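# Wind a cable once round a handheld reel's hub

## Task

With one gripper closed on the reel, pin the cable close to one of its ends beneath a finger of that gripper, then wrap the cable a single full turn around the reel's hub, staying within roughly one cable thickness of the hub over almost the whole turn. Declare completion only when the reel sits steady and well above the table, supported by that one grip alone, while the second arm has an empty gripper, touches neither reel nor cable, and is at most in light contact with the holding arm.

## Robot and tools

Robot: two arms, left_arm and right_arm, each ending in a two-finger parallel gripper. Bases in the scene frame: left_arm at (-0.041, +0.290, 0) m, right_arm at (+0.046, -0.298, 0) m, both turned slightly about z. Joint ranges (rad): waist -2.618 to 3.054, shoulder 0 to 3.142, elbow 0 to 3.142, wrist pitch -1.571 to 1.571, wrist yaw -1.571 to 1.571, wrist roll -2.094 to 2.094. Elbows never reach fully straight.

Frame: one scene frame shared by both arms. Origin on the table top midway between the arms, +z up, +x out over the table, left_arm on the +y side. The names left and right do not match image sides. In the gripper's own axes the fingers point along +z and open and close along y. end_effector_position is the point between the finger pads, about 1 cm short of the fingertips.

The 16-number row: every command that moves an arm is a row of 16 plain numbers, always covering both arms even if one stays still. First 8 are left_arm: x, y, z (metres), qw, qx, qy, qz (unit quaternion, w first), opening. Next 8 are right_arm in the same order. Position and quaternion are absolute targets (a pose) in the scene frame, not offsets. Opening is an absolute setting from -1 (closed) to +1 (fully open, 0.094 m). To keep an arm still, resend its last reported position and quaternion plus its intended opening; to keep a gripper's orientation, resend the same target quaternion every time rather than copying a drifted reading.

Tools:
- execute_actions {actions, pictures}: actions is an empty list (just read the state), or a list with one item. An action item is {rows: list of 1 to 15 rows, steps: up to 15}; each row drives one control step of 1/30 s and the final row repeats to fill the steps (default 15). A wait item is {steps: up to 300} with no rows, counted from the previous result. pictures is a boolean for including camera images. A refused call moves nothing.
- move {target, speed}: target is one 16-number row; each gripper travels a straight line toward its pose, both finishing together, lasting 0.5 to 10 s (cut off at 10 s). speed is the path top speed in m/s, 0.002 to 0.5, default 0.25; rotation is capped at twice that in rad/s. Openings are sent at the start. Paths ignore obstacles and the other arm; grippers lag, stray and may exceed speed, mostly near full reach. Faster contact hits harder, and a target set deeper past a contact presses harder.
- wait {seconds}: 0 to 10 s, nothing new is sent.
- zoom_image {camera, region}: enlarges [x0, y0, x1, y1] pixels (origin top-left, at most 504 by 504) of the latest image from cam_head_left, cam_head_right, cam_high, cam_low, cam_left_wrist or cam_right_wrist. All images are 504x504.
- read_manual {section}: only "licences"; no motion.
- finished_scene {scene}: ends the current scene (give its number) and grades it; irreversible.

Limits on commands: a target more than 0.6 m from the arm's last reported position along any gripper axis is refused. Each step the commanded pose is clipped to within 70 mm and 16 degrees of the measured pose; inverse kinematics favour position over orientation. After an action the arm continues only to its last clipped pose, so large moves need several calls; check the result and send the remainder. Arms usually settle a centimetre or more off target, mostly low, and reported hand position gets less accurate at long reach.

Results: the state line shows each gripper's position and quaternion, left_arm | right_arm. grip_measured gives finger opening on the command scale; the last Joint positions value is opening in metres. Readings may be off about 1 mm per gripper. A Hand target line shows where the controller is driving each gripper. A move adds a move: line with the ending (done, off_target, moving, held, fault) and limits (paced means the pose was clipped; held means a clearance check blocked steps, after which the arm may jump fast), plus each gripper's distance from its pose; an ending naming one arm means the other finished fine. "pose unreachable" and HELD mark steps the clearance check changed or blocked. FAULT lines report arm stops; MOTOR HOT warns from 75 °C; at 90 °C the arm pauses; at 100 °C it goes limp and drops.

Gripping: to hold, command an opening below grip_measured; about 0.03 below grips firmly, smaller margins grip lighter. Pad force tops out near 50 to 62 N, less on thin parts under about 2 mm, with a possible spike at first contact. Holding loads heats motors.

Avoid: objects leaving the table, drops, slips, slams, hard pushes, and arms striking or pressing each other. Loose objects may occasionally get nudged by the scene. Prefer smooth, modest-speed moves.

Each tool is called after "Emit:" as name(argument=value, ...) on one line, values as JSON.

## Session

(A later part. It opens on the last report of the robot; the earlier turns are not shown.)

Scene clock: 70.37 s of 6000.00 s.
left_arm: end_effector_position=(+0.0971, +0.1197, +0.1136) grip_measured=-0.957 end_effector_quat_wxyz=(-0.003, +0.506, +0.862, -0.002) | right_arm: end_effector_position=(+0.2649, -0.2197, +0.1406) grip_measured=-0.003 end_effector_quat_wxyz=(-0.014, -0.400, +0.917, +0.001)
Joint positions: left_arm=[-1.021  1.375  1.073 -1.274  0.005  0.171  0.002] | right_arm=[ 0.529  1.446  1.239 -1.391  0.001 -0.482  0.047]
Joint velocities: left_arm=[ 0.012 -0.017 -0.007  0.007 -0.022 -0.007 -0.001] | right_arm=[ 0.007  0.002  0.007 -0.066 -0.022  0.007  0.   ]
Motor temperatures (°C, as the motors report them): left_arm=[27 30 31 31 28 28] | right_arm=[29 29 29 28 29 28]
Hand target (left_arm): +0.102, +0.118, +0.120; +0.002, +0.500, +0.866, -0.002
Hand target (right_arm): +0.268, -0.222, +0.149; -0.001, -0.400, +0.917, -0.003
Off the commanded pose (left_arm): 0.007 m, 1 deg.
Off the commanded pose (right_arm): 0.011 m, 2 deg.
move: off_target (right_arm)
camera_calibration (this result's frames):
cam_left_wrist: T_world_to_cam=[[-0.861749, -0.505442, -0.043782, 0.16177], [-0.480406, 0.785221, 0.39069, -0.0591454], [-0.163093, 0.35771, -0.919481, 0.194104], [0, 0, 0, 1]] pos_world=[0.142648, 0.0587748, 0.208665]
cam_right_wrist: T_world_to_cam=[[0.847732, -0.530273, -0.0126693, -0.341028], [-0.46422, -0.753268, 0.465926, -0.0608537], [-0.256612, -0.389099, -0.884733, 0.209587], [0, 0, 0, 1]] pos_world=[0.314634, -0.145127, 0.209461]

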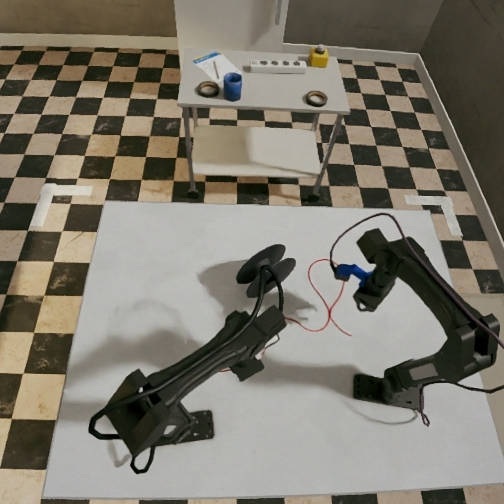

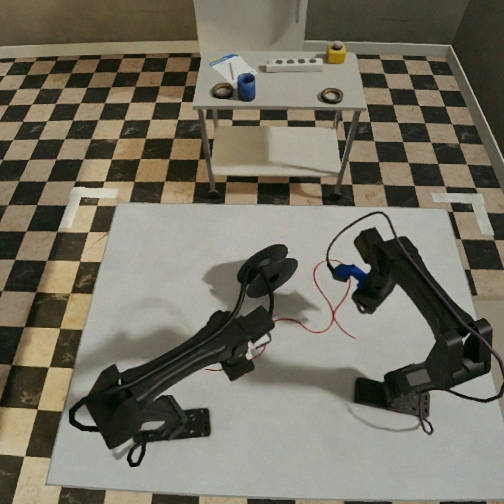

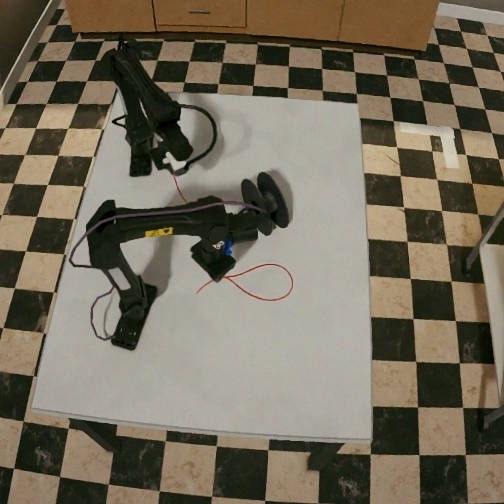

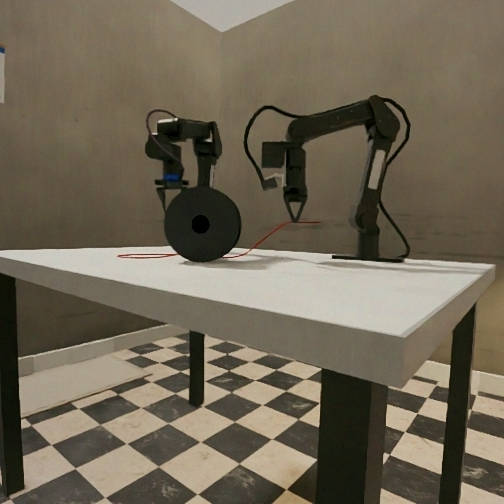

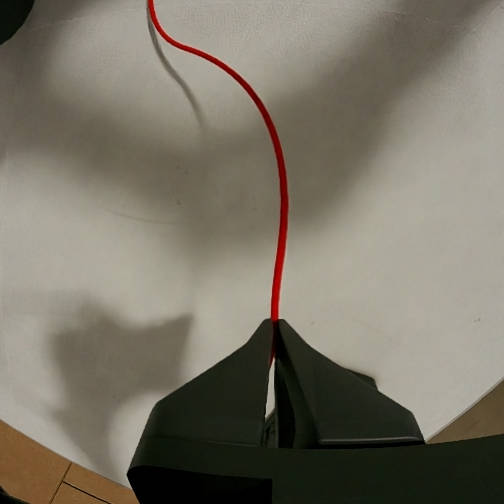

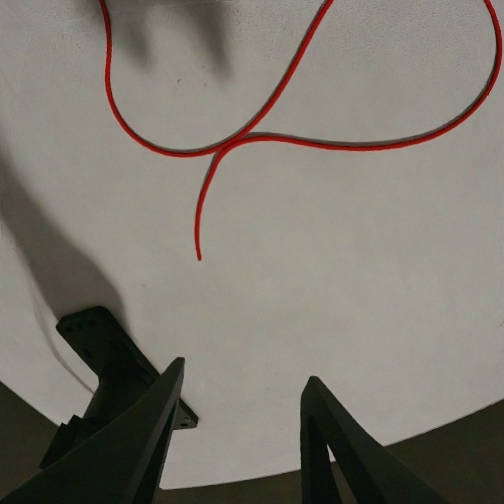

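Emit:
move(target=[0.3,0.08,0.24,0,0.087,0.996,0,-1,0.25,-0.14,0.145,0.346,0.346,0.614,0.614,1])

Emit:
move(target=[0.456,-0.005,0.225,0,0.087,0.996,0,-1,0.25,-0.14,0.145,0.346,0.346,0.614,0.614,1], speed=0.12)

Scene clock: 87.77 s of 6000.00 s.
left_arm: end_effector_position=(+0.2942, +0.0748, +0.2327) grip_measured=-0.957 end_effector_quat_wxyz=(+0.097, +0.095, +0.989, -0.053) | right_arm: end_effector_position=(+0.2471, -0.1404, +0.1569) grip_measured=+0.998 end_effector_quat_wxyz=(+0.325, +0.373, +0.644, +0.583)
Joint positions: left_arm=[-0.701  1.949  2.165 -1.567  0.005 -0.379  0.002] | right_arm=[1.122 0.196 0.014 0.063 0.394 1.633 0.094]
Joint velocities: left_arm=[ 0.012 -0.007 -0.002 -0.081  0.037  0.022 -0.   ] | right_arm=[ 0.012  0.017 -0.012  0.037  0.051  0.022 -0.   ]
Motor temperatures (°C, as the motors report them): left_arm=[27 30 31 30 28 28] | right_arm=[29 28 29 28 29 28]
Hand target (left_arm): +0.299, +0.077, +0.238; +0.104, +0.088, +0.989, -0.054
Hand target (right_arm): +0.247, -0.141, +0.149; +0.328, +0.376, +0.650, +0.573
Off the commanded pose (left_arm): 0.011 m, 13 deg.
Off the commanded pose (right_arm): 0.012 m, 6 deg.
joint sent to its limit (left arm) — the command would take joint 4 (wrist pitch) past its lower limit, so that joint was sent only as far as its limit.
joint sent to its limit (right arm) — the command would take joint 3 (elbow) past its lower limit, so that joint was sent only as far as its limit.
After step 180, 5.70 s passed at rest.
move: off_target (left_arm, right_arm)
camera_calibration (this result's frames):
cam_left_wrist: T_world_to_cam=[[-0.168791, -0.984781, 0.0414256, 0.126307], [-0.96523, 0.173659, 0.195379, 0.258093], [-0.199599, -0.00700693, -0.979853, 0.403915], [0, 0, 0, 1]] pos_world=[0.35106, 0.082395, 0.340119]
cam_right_wrist: T_world_to_cam=[[-0.00749912, -0.205291, -0.978672, 0.124906], [-0.846653, 0.522077, -0.103026, 0.345923], [0.532093, 0.827823, -0.177725, 0.115315], [0, 0, 0, 1]] pos_world=[0.232455, -0.250416, 0.178376]

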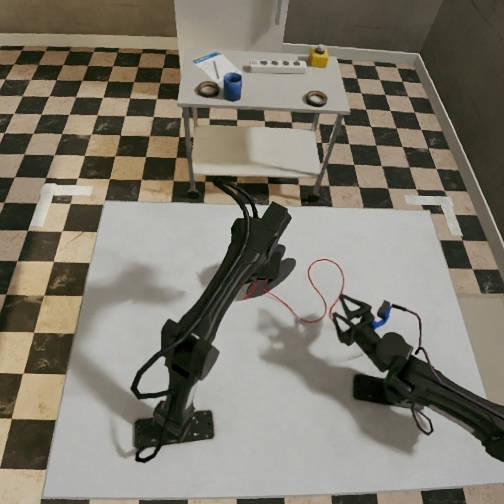

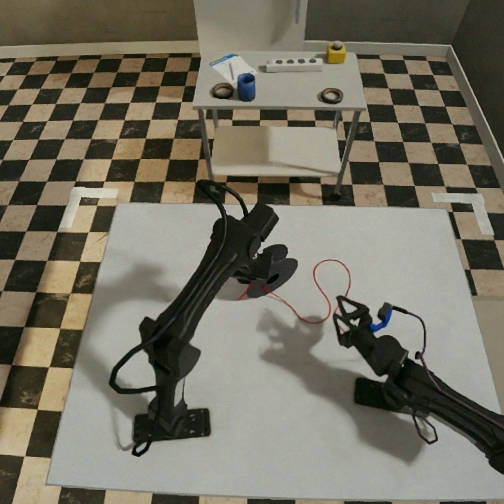

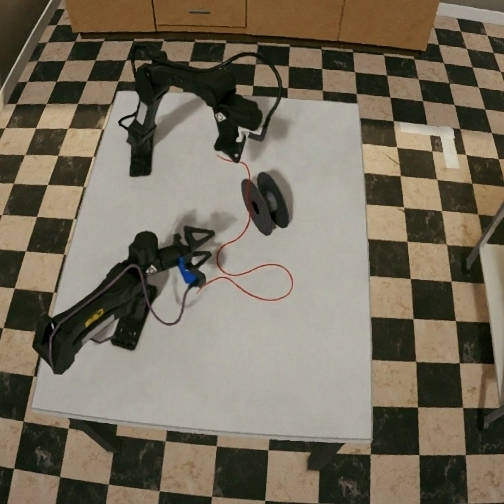

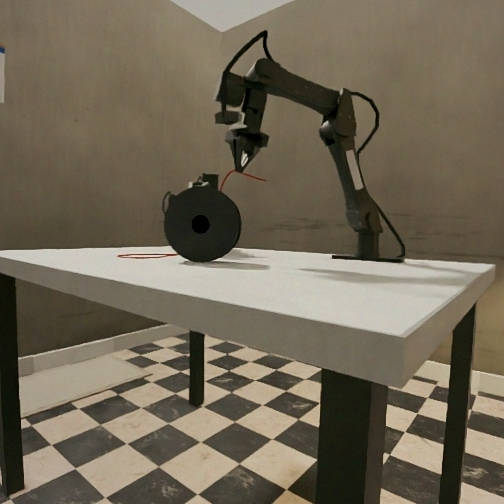

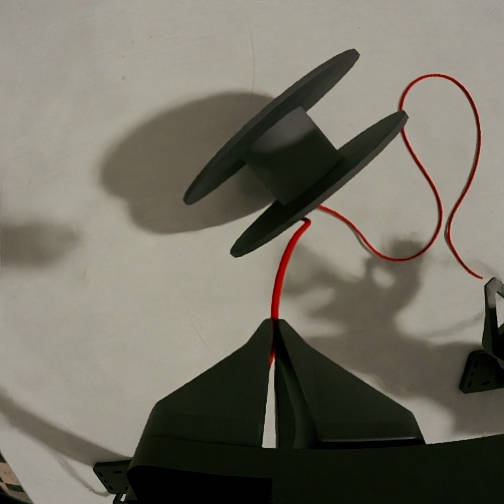

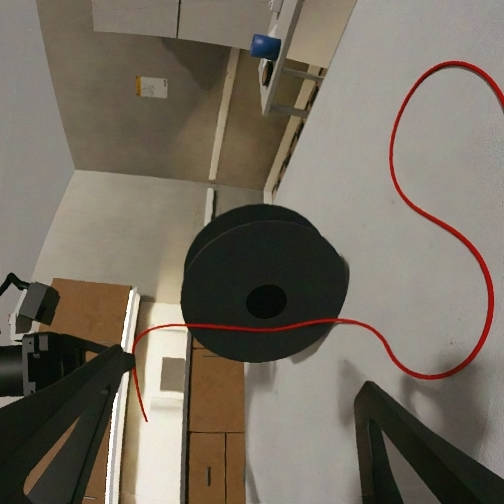

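Scene clock: 89.87 s of 6000.00 s.
left_arm: end_effector_position=(+0.4452, -0.0088, +0.2120) grip_measured=-0.957 end_effector_quat_wxyz=(+0.248, +0.087, +0.956, -0.126) | right_arm: end_effector_position=(+0.2490, -0.1394, +0.1545) grip_measured=+0.998 end_effector_quat_wxyz=(+0.323, +0.374, +0.648, +0.579)
Joint positions: left_arm=[-0.681  2.486  2.845 -1.366  0.005 -0.371  0.002] | right_arm=[1.107 0.227 0.014 0.084 0.377 1.633 0.094]
Joint velocities: left_arm=[-0.002 -0.012  0.002  0.051 -0.051  0.007  0.   ] | right_arm=[ 0.002  0.017  0.002  0.007 -0.051 -0.081  0.001]
Motor temperatures (°C, as the motors report them): left_arm=[27 30 31 30 28 28] | right_arm=[29 28 29 29 29 28]
Hand target (left_arm): +0.453, -0.007, +0.223; +0.268, +0.085, +0.950, -0.133
Hand target (right_arm): +0.250, -0.140, +0.146; +0.324, +0.373, +0.657, +0.569
Off the commanded pose (left_arm): 0.017 m, 32 deg; orientation clipped at the last step of the last action.
Off the commanded pose (right_arm): 0.010 m, 7 deg.
elbow stopped short (left arm): the move would have taken joint 3 (elbow) straighter than the controller allows; a more bent joint 3 avoids this.
joint sent to its limit (right arm) — the command would take joint 3 (elbow) past its lower limit, so that joint was sent only as far as its limit.
move: off_target (left_arm, right_arm); limits=paced
camera_calibration (this result's frames):
cam_left_wrist: T_world_to_cam=[[-0.188221, -0.967928, 0.166396, 0.0526624], [-0.977866, 0.168931, -0.123455, 0.495511], [0.0913865, -0.18595, -0.9783, 0.281721], [0, 0, 0, 1]] pos_world=[0.46871, 0.0196525, 0.328018]
cam_right_wrist: T_world_to_cam=[[-0.0151925, -0.212144, -0.97712, 0.123452], [-0.848393, 0.519896, -0.0996846, 0.34633], [0.529149, 0.827468, -0.18788, 0.115339], [0, 0, 0, 1]] pos_world=[0.234668, -0.249306, 0.176821]

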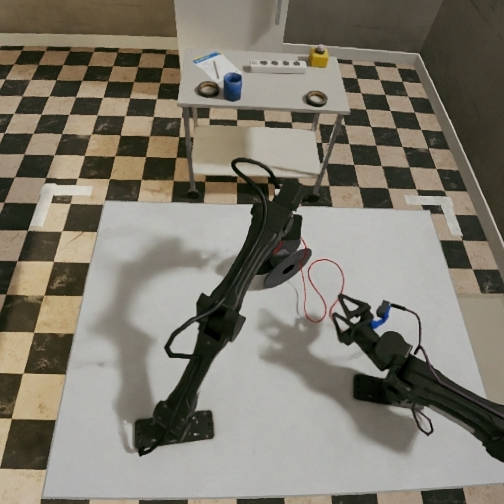

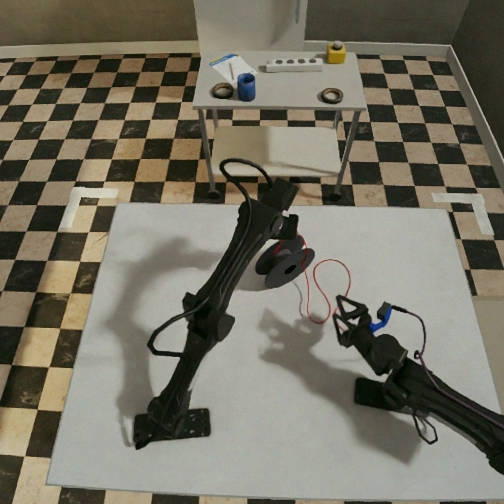

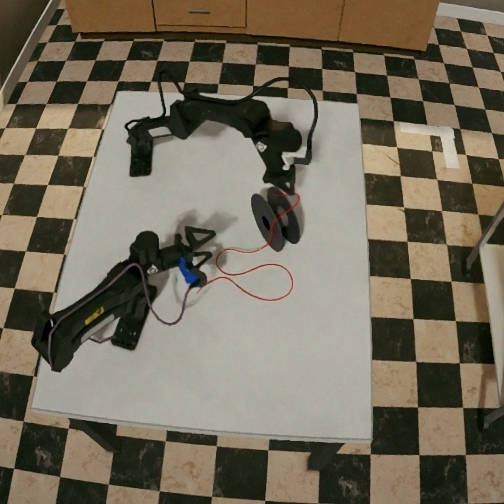

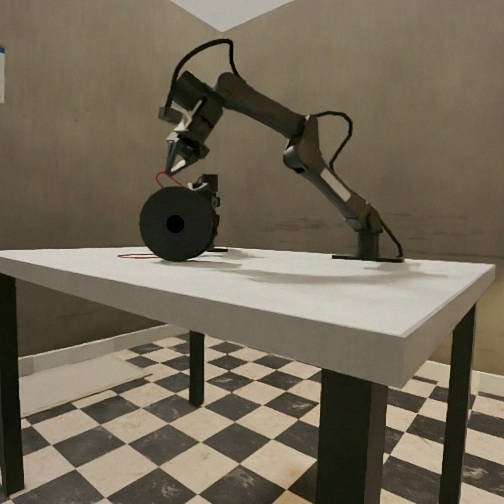

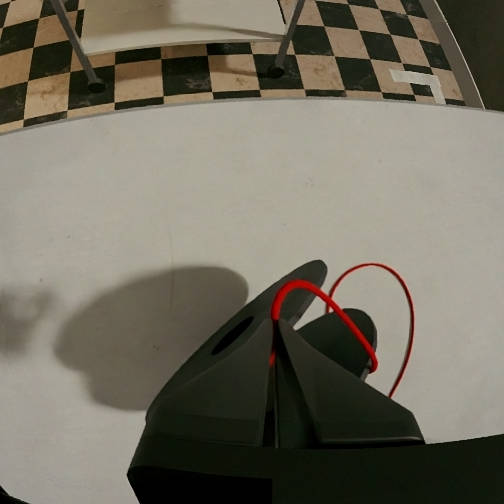

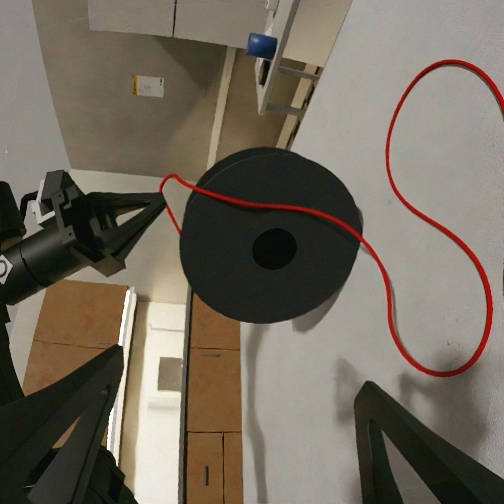

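Emit:
move(target=[0.33,0.06,0.25,0.1,0.09,0.989,-0.05,-1,0.25,-0.14,0.145,0.346,0.346,0.614,0.614,1], speed=0.12)

Emit:
move(target=[0.22,0.2,0.12,0,0.4,0.917,0,-1,0.25,-0.14,0.145,0.346,0.346,0.614,0.614,1])

Emit:
move(target=[0.22,0.2,0.12,0,0.4,0.917,0,-1,0.37,-0.089,0.142,0.346,0.346,0.614,0.614,1], speed=0.15)

Scene clock: 97.57 s of 6000.00 s.
left_arm: end_effector_position=(+0.3368, +0.0579, +0.2459) grip_measured=-0.957 end_effector_quat_wxyz=(+0.142, +0.089, +0.983, -0.074) | right_arm: end_effector_position=(+0.2493, -0.1391, +0.1583) grip_measured=+0.998 end_effector_quat_wxyz=(+0.324, +0.373, +0.643, +0.585)
Joint positions: left_arm=[-0.681  2.09   2.409 -1.568  0.005 -0.371  0.002] | right_arm=[1.107 0.227 0.014 0.1   0.377 1.633 0.094]
Joint velocities: left_arm=[-0.012 -0.017 -0.037  0.081 -0.037  0.022 -0.   ] | right_arm=[-0.002  0.007 -0.007  0.095  0.007 -0.007 -0.001]
Motor temperatures (°C, as the motors report them): left_arm=[27 32 31 31 28 28] | right_arm=[29 28 29 30 29 28]
Hand target (left_arm): +0.332, +0.062, +0.251; +0.143, +0.088, +0.983, -0.071
Hand target (right_arm): +0.250, -0.140, +0.146; +0.324, +0.374, +0.657, +0.569
Off the commanded pose (left_arm): 0.008 m, 6 deg.
Off the commanded pose (right_arm): 0.013 m, 6 deg.
joint sent to its limit (left arm) — the command would take joint 4 (wrist pitch) past its lower limit, so that joint was sent only as far as its limit.
joint sent to its limit (right arm) — the command would take joint 3 (elbow) past its lower limit, so that joint was sent only as far as its limit.
move: off_target (left_arm, right_arm)
camera_calibration (this result's frames):
cam_left_wrist: T_world_to_cam=[[-0.162794, -0.983566, 0.0780793, 0.105171], [-0.980109, 0.17031, 0.101886, 0.327774], [-0.113509, -0.0599397, -0.991727, 0.402224], [0, 0, 0, 1]] pos_world=[0.384032, 0.0717288, 0.357289]
cam_right_wrist: T_world_to_cam=[[-0.00564621, -0.199071, -0.979969, 0.127182], [-0.847391, 0.521273, -0.101009, 0.346913], [0.530939, 0.829846, -0.171634, 0.112913], [0, 0, 0, 1]] pos_world=[0.234739, -0.249218, 0.179055]

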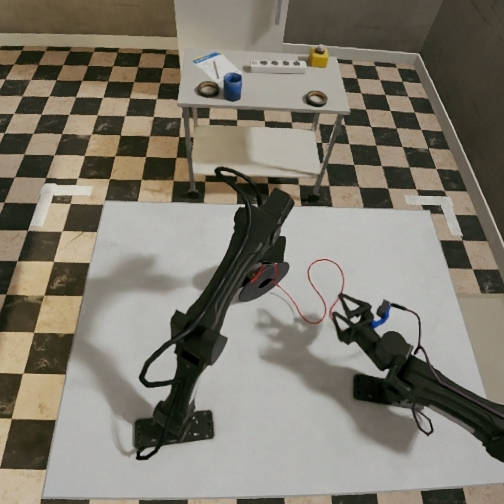

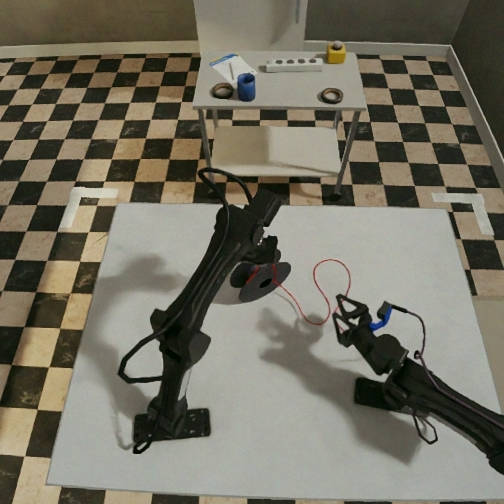

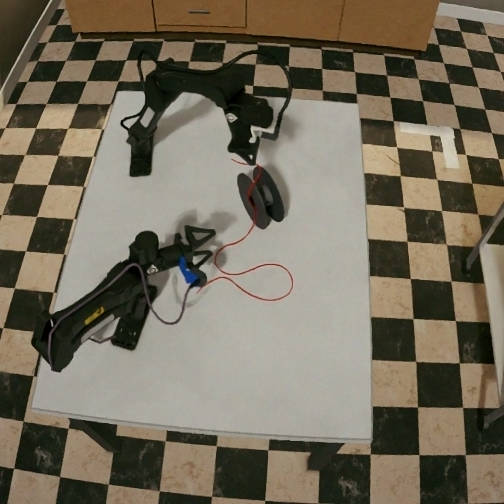

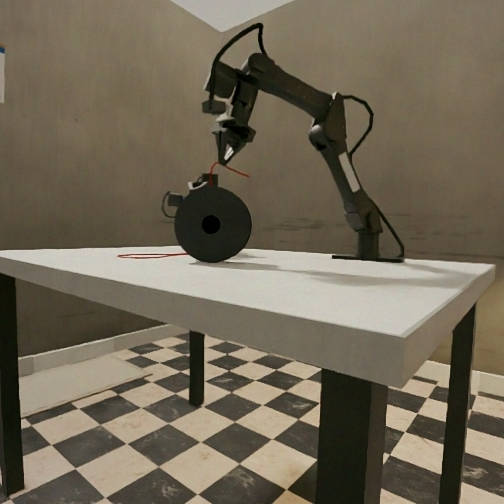

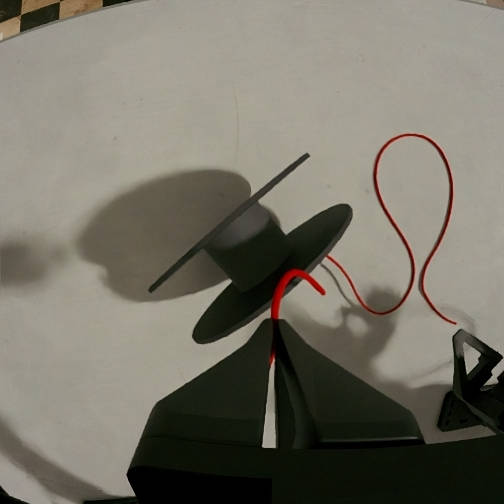

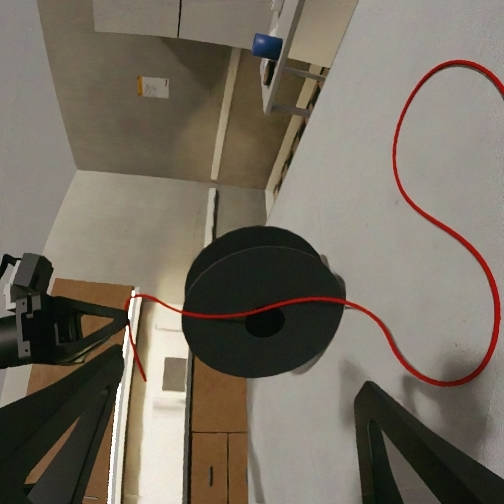

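Scene clock: 99.63 s of 6000.00 s.
left_arm: end_effector_position=(+0.2226, +0.1984, +0.1179) grip_measured=-0.957 end_effector_quat_wxyz=(-0.012, +0.399, +0.917, -0.003) | right_arm: end_effector_position=(+0.2494, -0.1389, +0.1605) grip_measured=+0.998 end_effector_quat_wxyz=(+0.324, +0.373, +0.639, +0.589)
Joint positions: left_arm=[-0.466  1.622  1.318 -1.292  0.004  0.485  0.002] | right_arm=[1.107 0.227 0.014 0.109 0.377 1.634 0.094]
Joint velocities: left_arm=[-0.012 -0.002 -0.012  0.022  0.066  0.007  0.   ] | right_arm=[ 0.007 -0.012 -0.002 -0.022  0.051 -0.007 -0.   ]
Motor temperatures (°C, as the motors report them): left_arm=[27 32 31 31 28 28] | right_arm=[29 28 29 30 29 28]
Hand target (left_arm): +0.224, +0.202, +0.121; +0.001, +0.398, +0.917, +0.000
Hand target (right_arm): +0.250, -0.140, +0.146; +0.324, +0.374, +0.656, +0.570
Off the commanded pose (left_arm): 0.004 m, 1 deg.
Off the commanded pose (right_arm): 0.016 m, 6 deg.
joint sent to its limit (right arm) — the command would take joint 3 (elbow) past its lower limit, so that joint was sent only as far as its limit.
move: off_target (right_arm)
camera_calibration (this result's frames):
cam_left_wrist: T_world_to_cam=[[-0.716581, -0.69662, -0.0350919, 0.314473], [-0.647117, 0.6452, 0.406148, 0.000696544], [-0.26029, 0.313747, -0.913133, 0.219955], [0, 0, 0, 1]] pos_world=[0.283048, 0.149609, 0.2116]
cam_right_wrist: T_world_to_cam=[[-0.000591921, -0.191296, -0.981532, 0.129395], [-0.846828, 0.52214, -0.101252, 0.347172], [0.531866, 0.831129, -0.162304, 0.1115], [0, 0, 0, 1]] pos_world=[0.234769, -0.24919, 0.180254]

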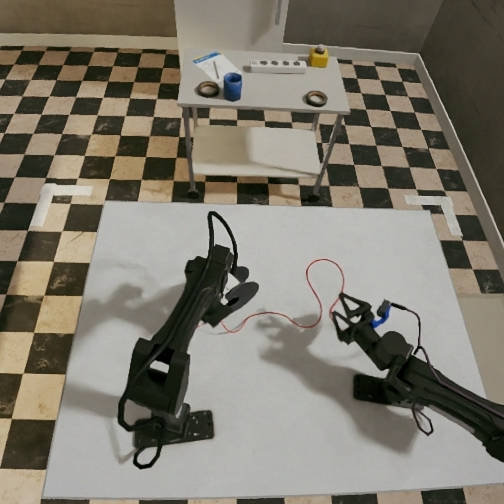

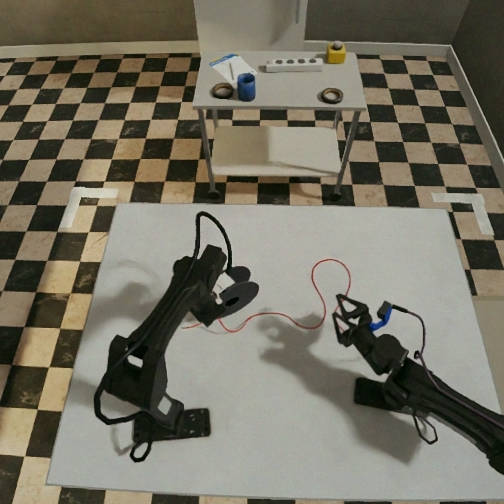

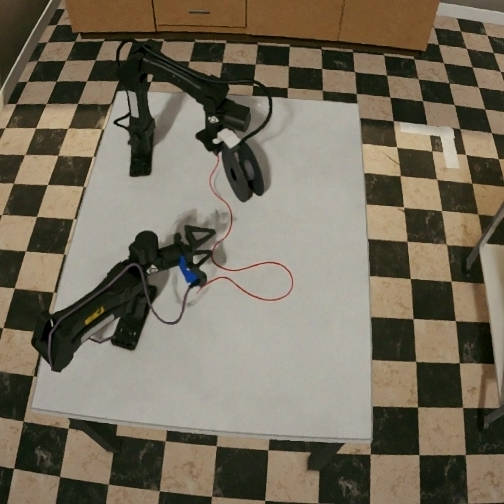

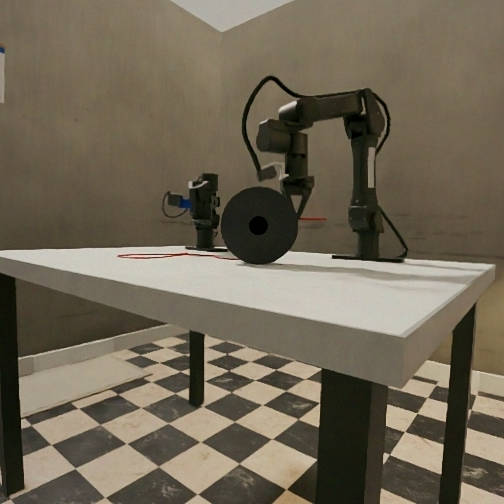

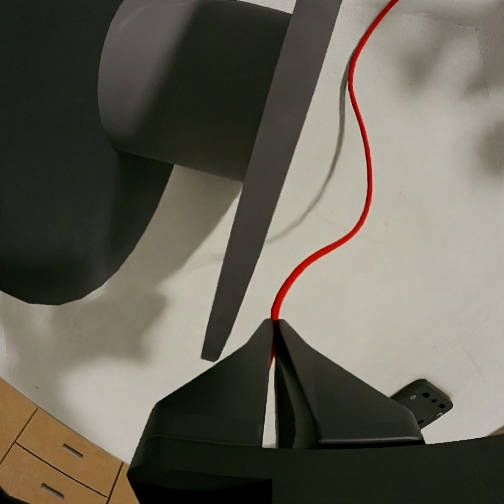

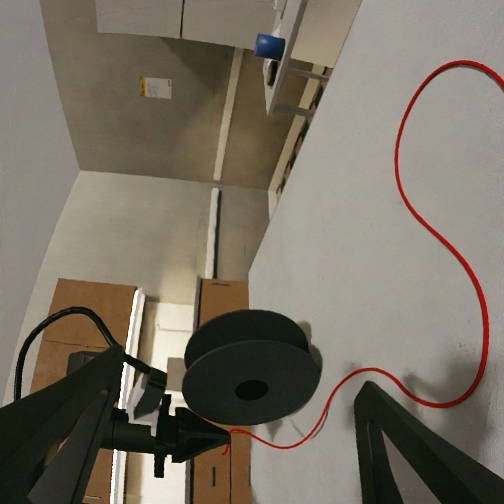

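Scene clock: 101.43 s of 6000.00 s.
left_arm: end_effector_position=(+0.2207, +0.1991, +0.1166) grip_measured=-0.957 end_effector_quat_wxyz=(-0.012, +0.399, +0.917, -0.003) | right_arm: end_effector_position=(+0.3634, -0.0913, +0.1391) grip_measured=+0.998 end_effector_quat_wxyz=(+0.343, +0.353, +0.619, +0.612)
Joint positions: left_arm=[-0.466  1.614  1.305 -1.287  0.004  0.485  0.002] | right_arm=[0.794 1.674 0.198 1.46  0.064 1.579 0.094]
Joint velocities: left_arm=[-0.017 -0.007 -0.017  0.007 -0.022 -0.081 -0.   ] | right_arm=[ 0.002 -0.007  0.002  0.022  0.051 -0.095  0.001]
Motor temperatures (°C, as the motors report them): left_arm=[27 32 31 31 28 28] | right_arm=[29 28 29 31 29 28]
Hand target (left_arm): +0.220, +0.200, +0.120; -0.000, +0.400, +0.916, -0.000
Hand target (right_arm): +0.370, -0.089, +0.144; +0.350, +0.345, +0.617, +0.615
Off the commanded pose (left_arm): 0.004 m, 1 deg.
Off the commanded pose (right_arm): 0.008 m, 1 deg.
move: done
camera_calibration (this result's frames):
cam_left_wrist: T_world_to_cam=[[-0.716847, -0.696347, -0.0350839, 0.313538], [-0.64687, 0.645451, 0.406143, -0.000545755], [-0.260172, 0.313837, -0.913136, 0.218067], [0, 0, 0, 1]] pos_world=[0.281141, 0.150246, 0.210347]
cam_right_wrist: T_world_to_cam=[[0.0769927, -0.165099, -0.983267, 0.0920193], [-0.838523, 0.522814, -0.153444, 0.420997], [0.539399, 0.836306, -0.0981862, -0.00337697], [0, 0, 0, 1]] pos_world=[0.347753, -0.202087, 0.154747]

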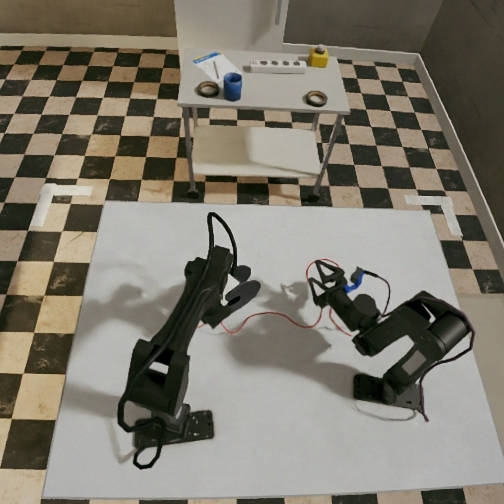

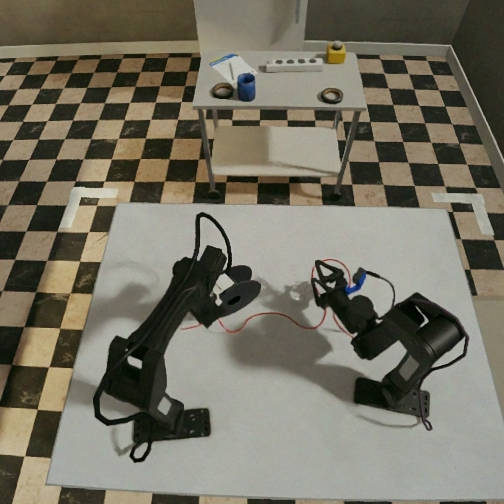

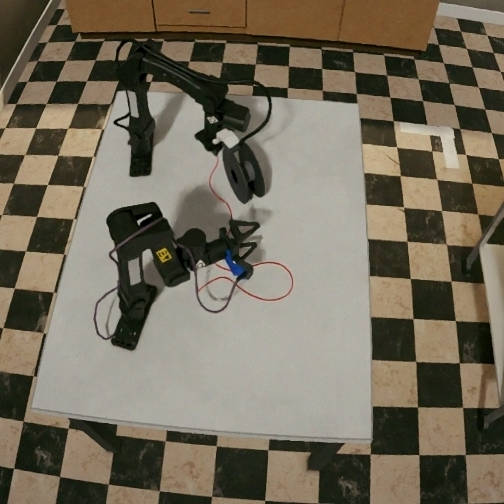

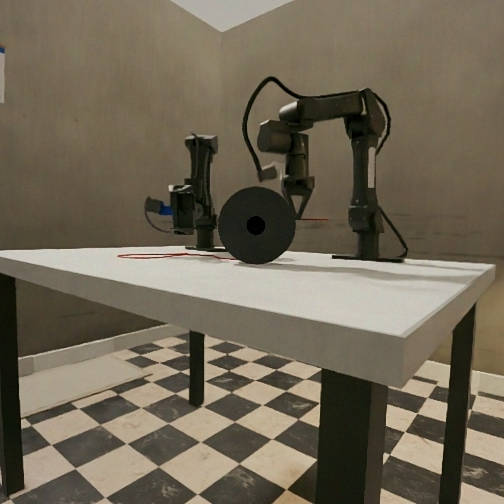

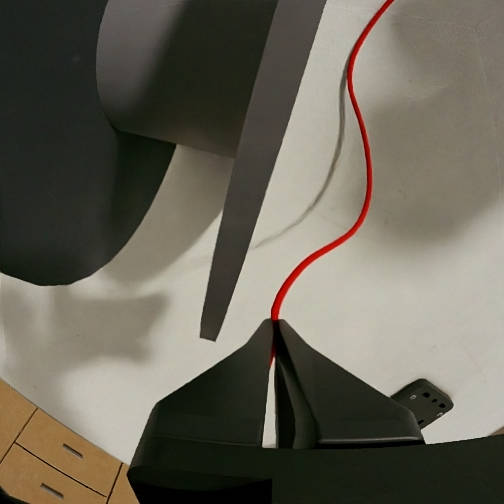

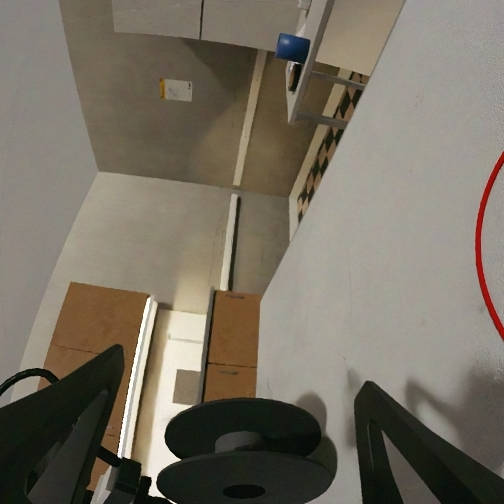

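Emit:
move(target=[0.13,0.24,0.14,0,0.4,0.917,0,-1,0.24,-0.04,0.145,0.346,0.346,0.614,0.614,1], speed=0.12)

Emit:
move(target=[0.14,0.36,0.05,0,0.2,0.98,0,-1,0.215,0.082,0.145,0.346,0.346,0.614,0.614,1], speed=0.12)

Scene clock: 110.03 s of 6000.00 s.
left_arm: end_effector_position=(+0.1373, +0.2369, +0.1412) grip_measured=-0.957 end_effector_quat_wxyz=(+0.004, +0.402, +0.916, -0.001) | right_arm: end_effector_position=(+0.2417, -0.0376, +0.1447) grip_measured=+0.998 end_effector_quat_wxyz=(+0.337, +0.354, +0.611, +0.622)
Joint positions: left_arm=[-0.421  1.233  1.08  -1.409  0.004  0.536  0.002] | right_arm=[1.501 1.573 0.093 1.482 0.763 1.597 0.094]
Joint velocities: left_arm=[ 0.017  0.007  0.002 -0.022 -0.066 -0.022 -0.   ] | right_arm=[ 0.007 -0.007 -0.007  0.037  0.007 -0.022  0.001]
Motor temperatures (°C, as the motors report them): left_arm=[27 32 31 30 28 28] | right_arm=[29 28 29 31 29 28]
Hand target (left_arm): +0.131, +0.242, +0.141; +0.000, +0.400, +0.917, -0.000
Hand target (right_arm): +0.240, -0.040, +0.143; +0.341, +0.354, +0.615, +0.617
Off the commanded pose (left_arm): 0.008 m, 1 deg.
Off the commanded pose (right_arm): 0.003 m, 2 deg.
After step 180, 0.87 s passed at rest.
move: done
camera_calibration (this result's frames):
cam_left_wrist: T_world_to_cam=[[-0.719984, -0.692148, -0.0505389, 0.282612], [-0.655195, 0.653922, 0.378293, -0.0858571], [-0.228786, 0.305477, -0.924305, 0.206159], [0, 0, 0, 1]] pos_world=[0.19439, 0.188776, 0.237316]
cam_right_wrist: T_world_to_cam=[[0.0825949, -0.138011, -0.986981, 0.115981], [-0.841761, 0.520504, -0.143225, 0.290903], [0.533495, 0.842632, -0.0731814, 0.0159852], [0, 0, 0, 1]] pos_world=[0.226763, -0.148879, 0.157305]

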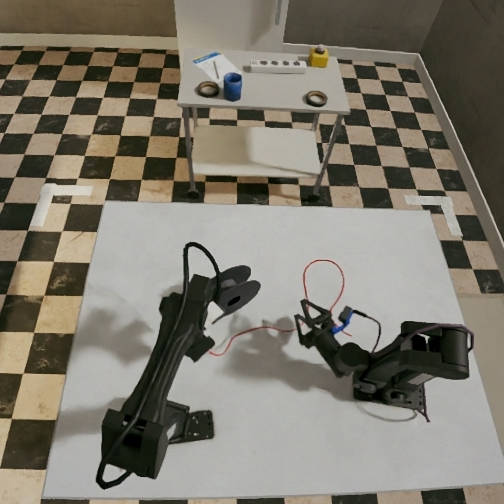

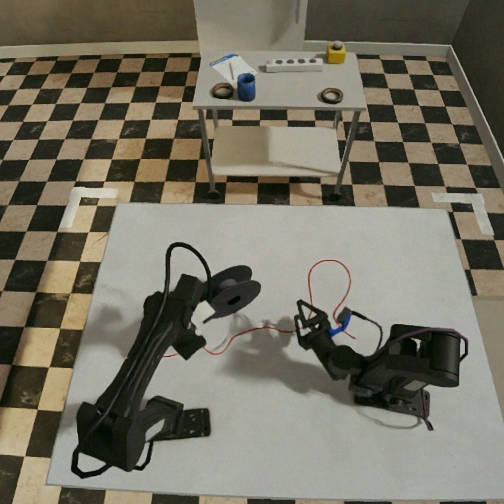

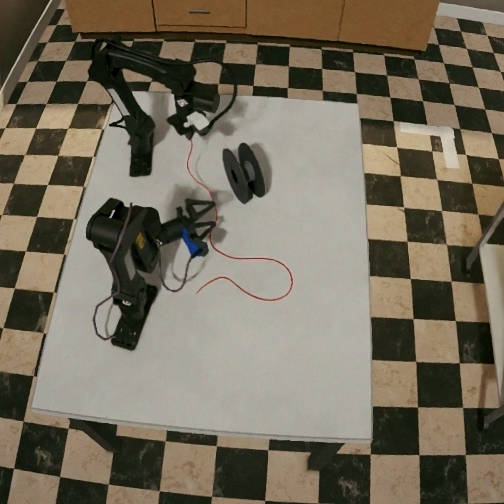

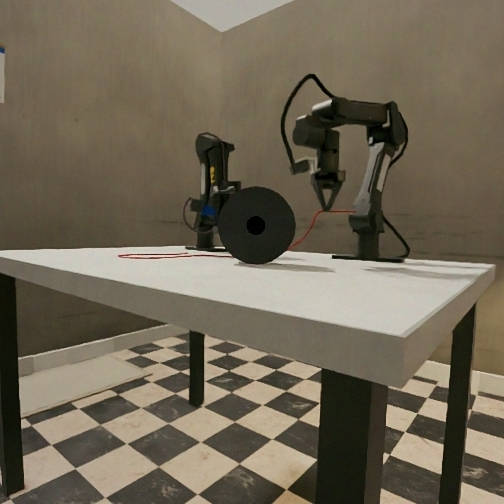

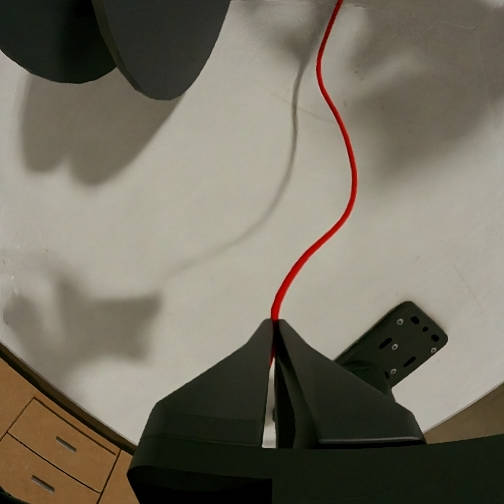

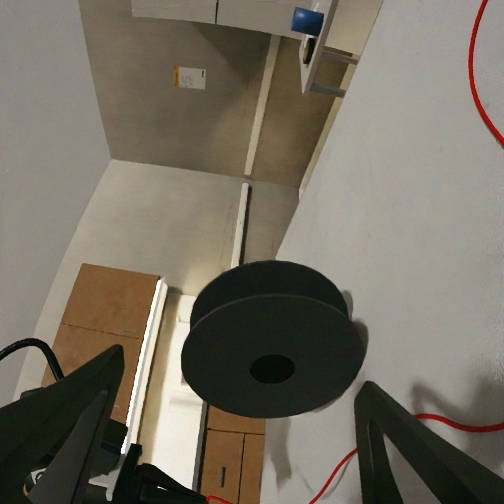

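Scene clock: 112.30 s of 6000.00 s.
left_arm: end_effector_position=(+0.1458, +0.3603, +0.0555) grip_measured=-0.957 end_effector_quat_wxyz=(+0.008, +0.201, +0.979, +0.004) | right_arm: end_effector_position=(+0.2164, +0.0771, +0.1502) grip_measured=+0.998 end_effector_quat_wxyz=(+0.336, +0.355, +0.608, +0.626)
Joint positions: left_arm=[ 0.227  1.312  0.791 -1.031  0.001  0.763  0.002] | right_arm=[1.692 1.864 0.531 1.349 0.954 1.595 0.094]
Joint velocities: left_arm=[ 0.002  0.007 -0.002  0.037  0.037 -0.081 -0.001] | right_arm=[-0.002 -0.002 -0.007 -0.007 -0.007  0.095 -0.001]
Motor temperatures (°C, as the motors report them): left_arm=[27 32 31 30 28 28] | right_arm=[29 28 29 31 29 28]
Hand target (left_arm): +0.144, +0.361, +0.050; +0.004, +0.200, +0.980, +0.000
Hand target (right_arm): +0.215, +0.082, +0.146; +0.345, +0.349, +0.616, +0.616
Off the commanded pose (left_arm): 0.008 m, 1 deg.
Off the commanded pose (right_arm): 0.007 m, 2 deg.
move: done
camera_calibration (this result's frames):
cam_left_wrist: T_world_to_cam=[[-0.372849, -0.925874, -0.0611671, 0.403987], [-0.869005, 0.325318, 0.372825, 0.0213478], [-0.32529, 0.192162, -0.925883, 0.146181], [0, 0, 0, 1]] pos_world=[0.216729, 0.339005, 0.152098]
cam_right_wrist: T_world_to_cam=[[0.0839316, -0.126713, -0.988382, 0.138343], [-0.841773, 0.521795, -0.138377, 0.209927], [0.533267, 0.843608, -0.0628688, -0.0682952], [0, 0, 0, 1]] pos_world=[0.201519, -0.0343946, 0.161491]

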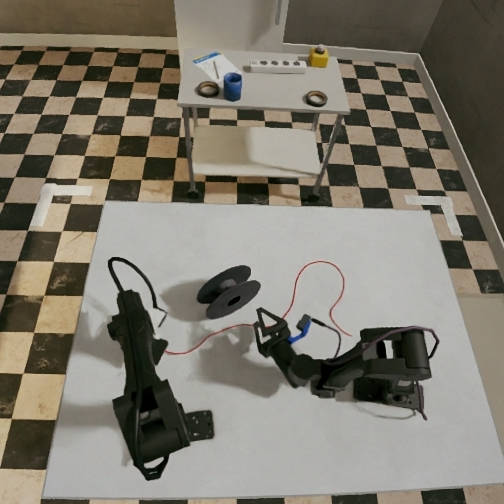

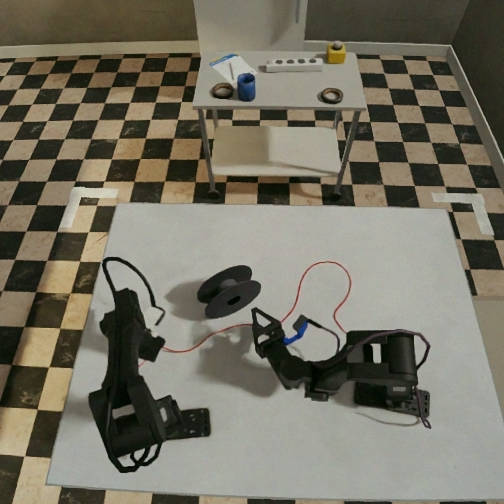

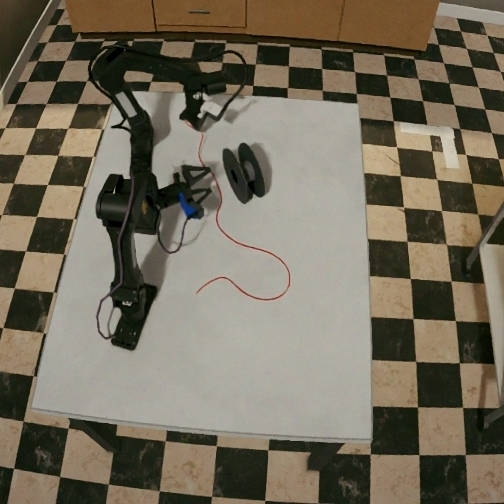

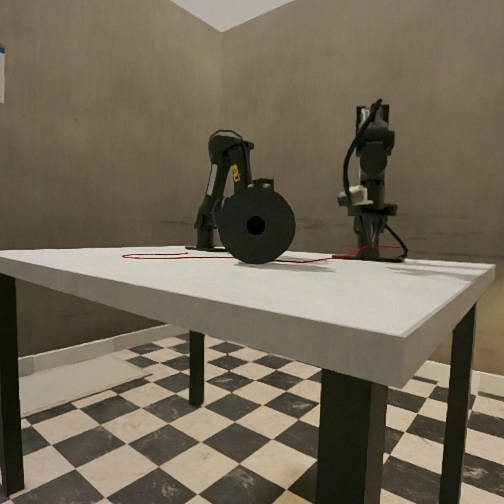

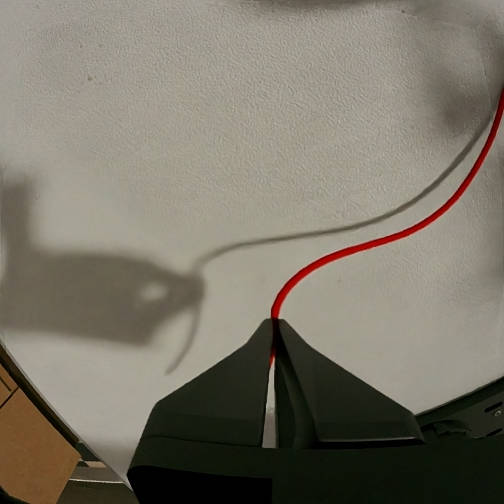

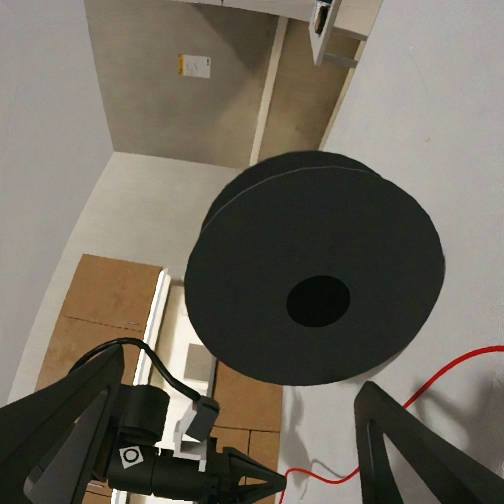

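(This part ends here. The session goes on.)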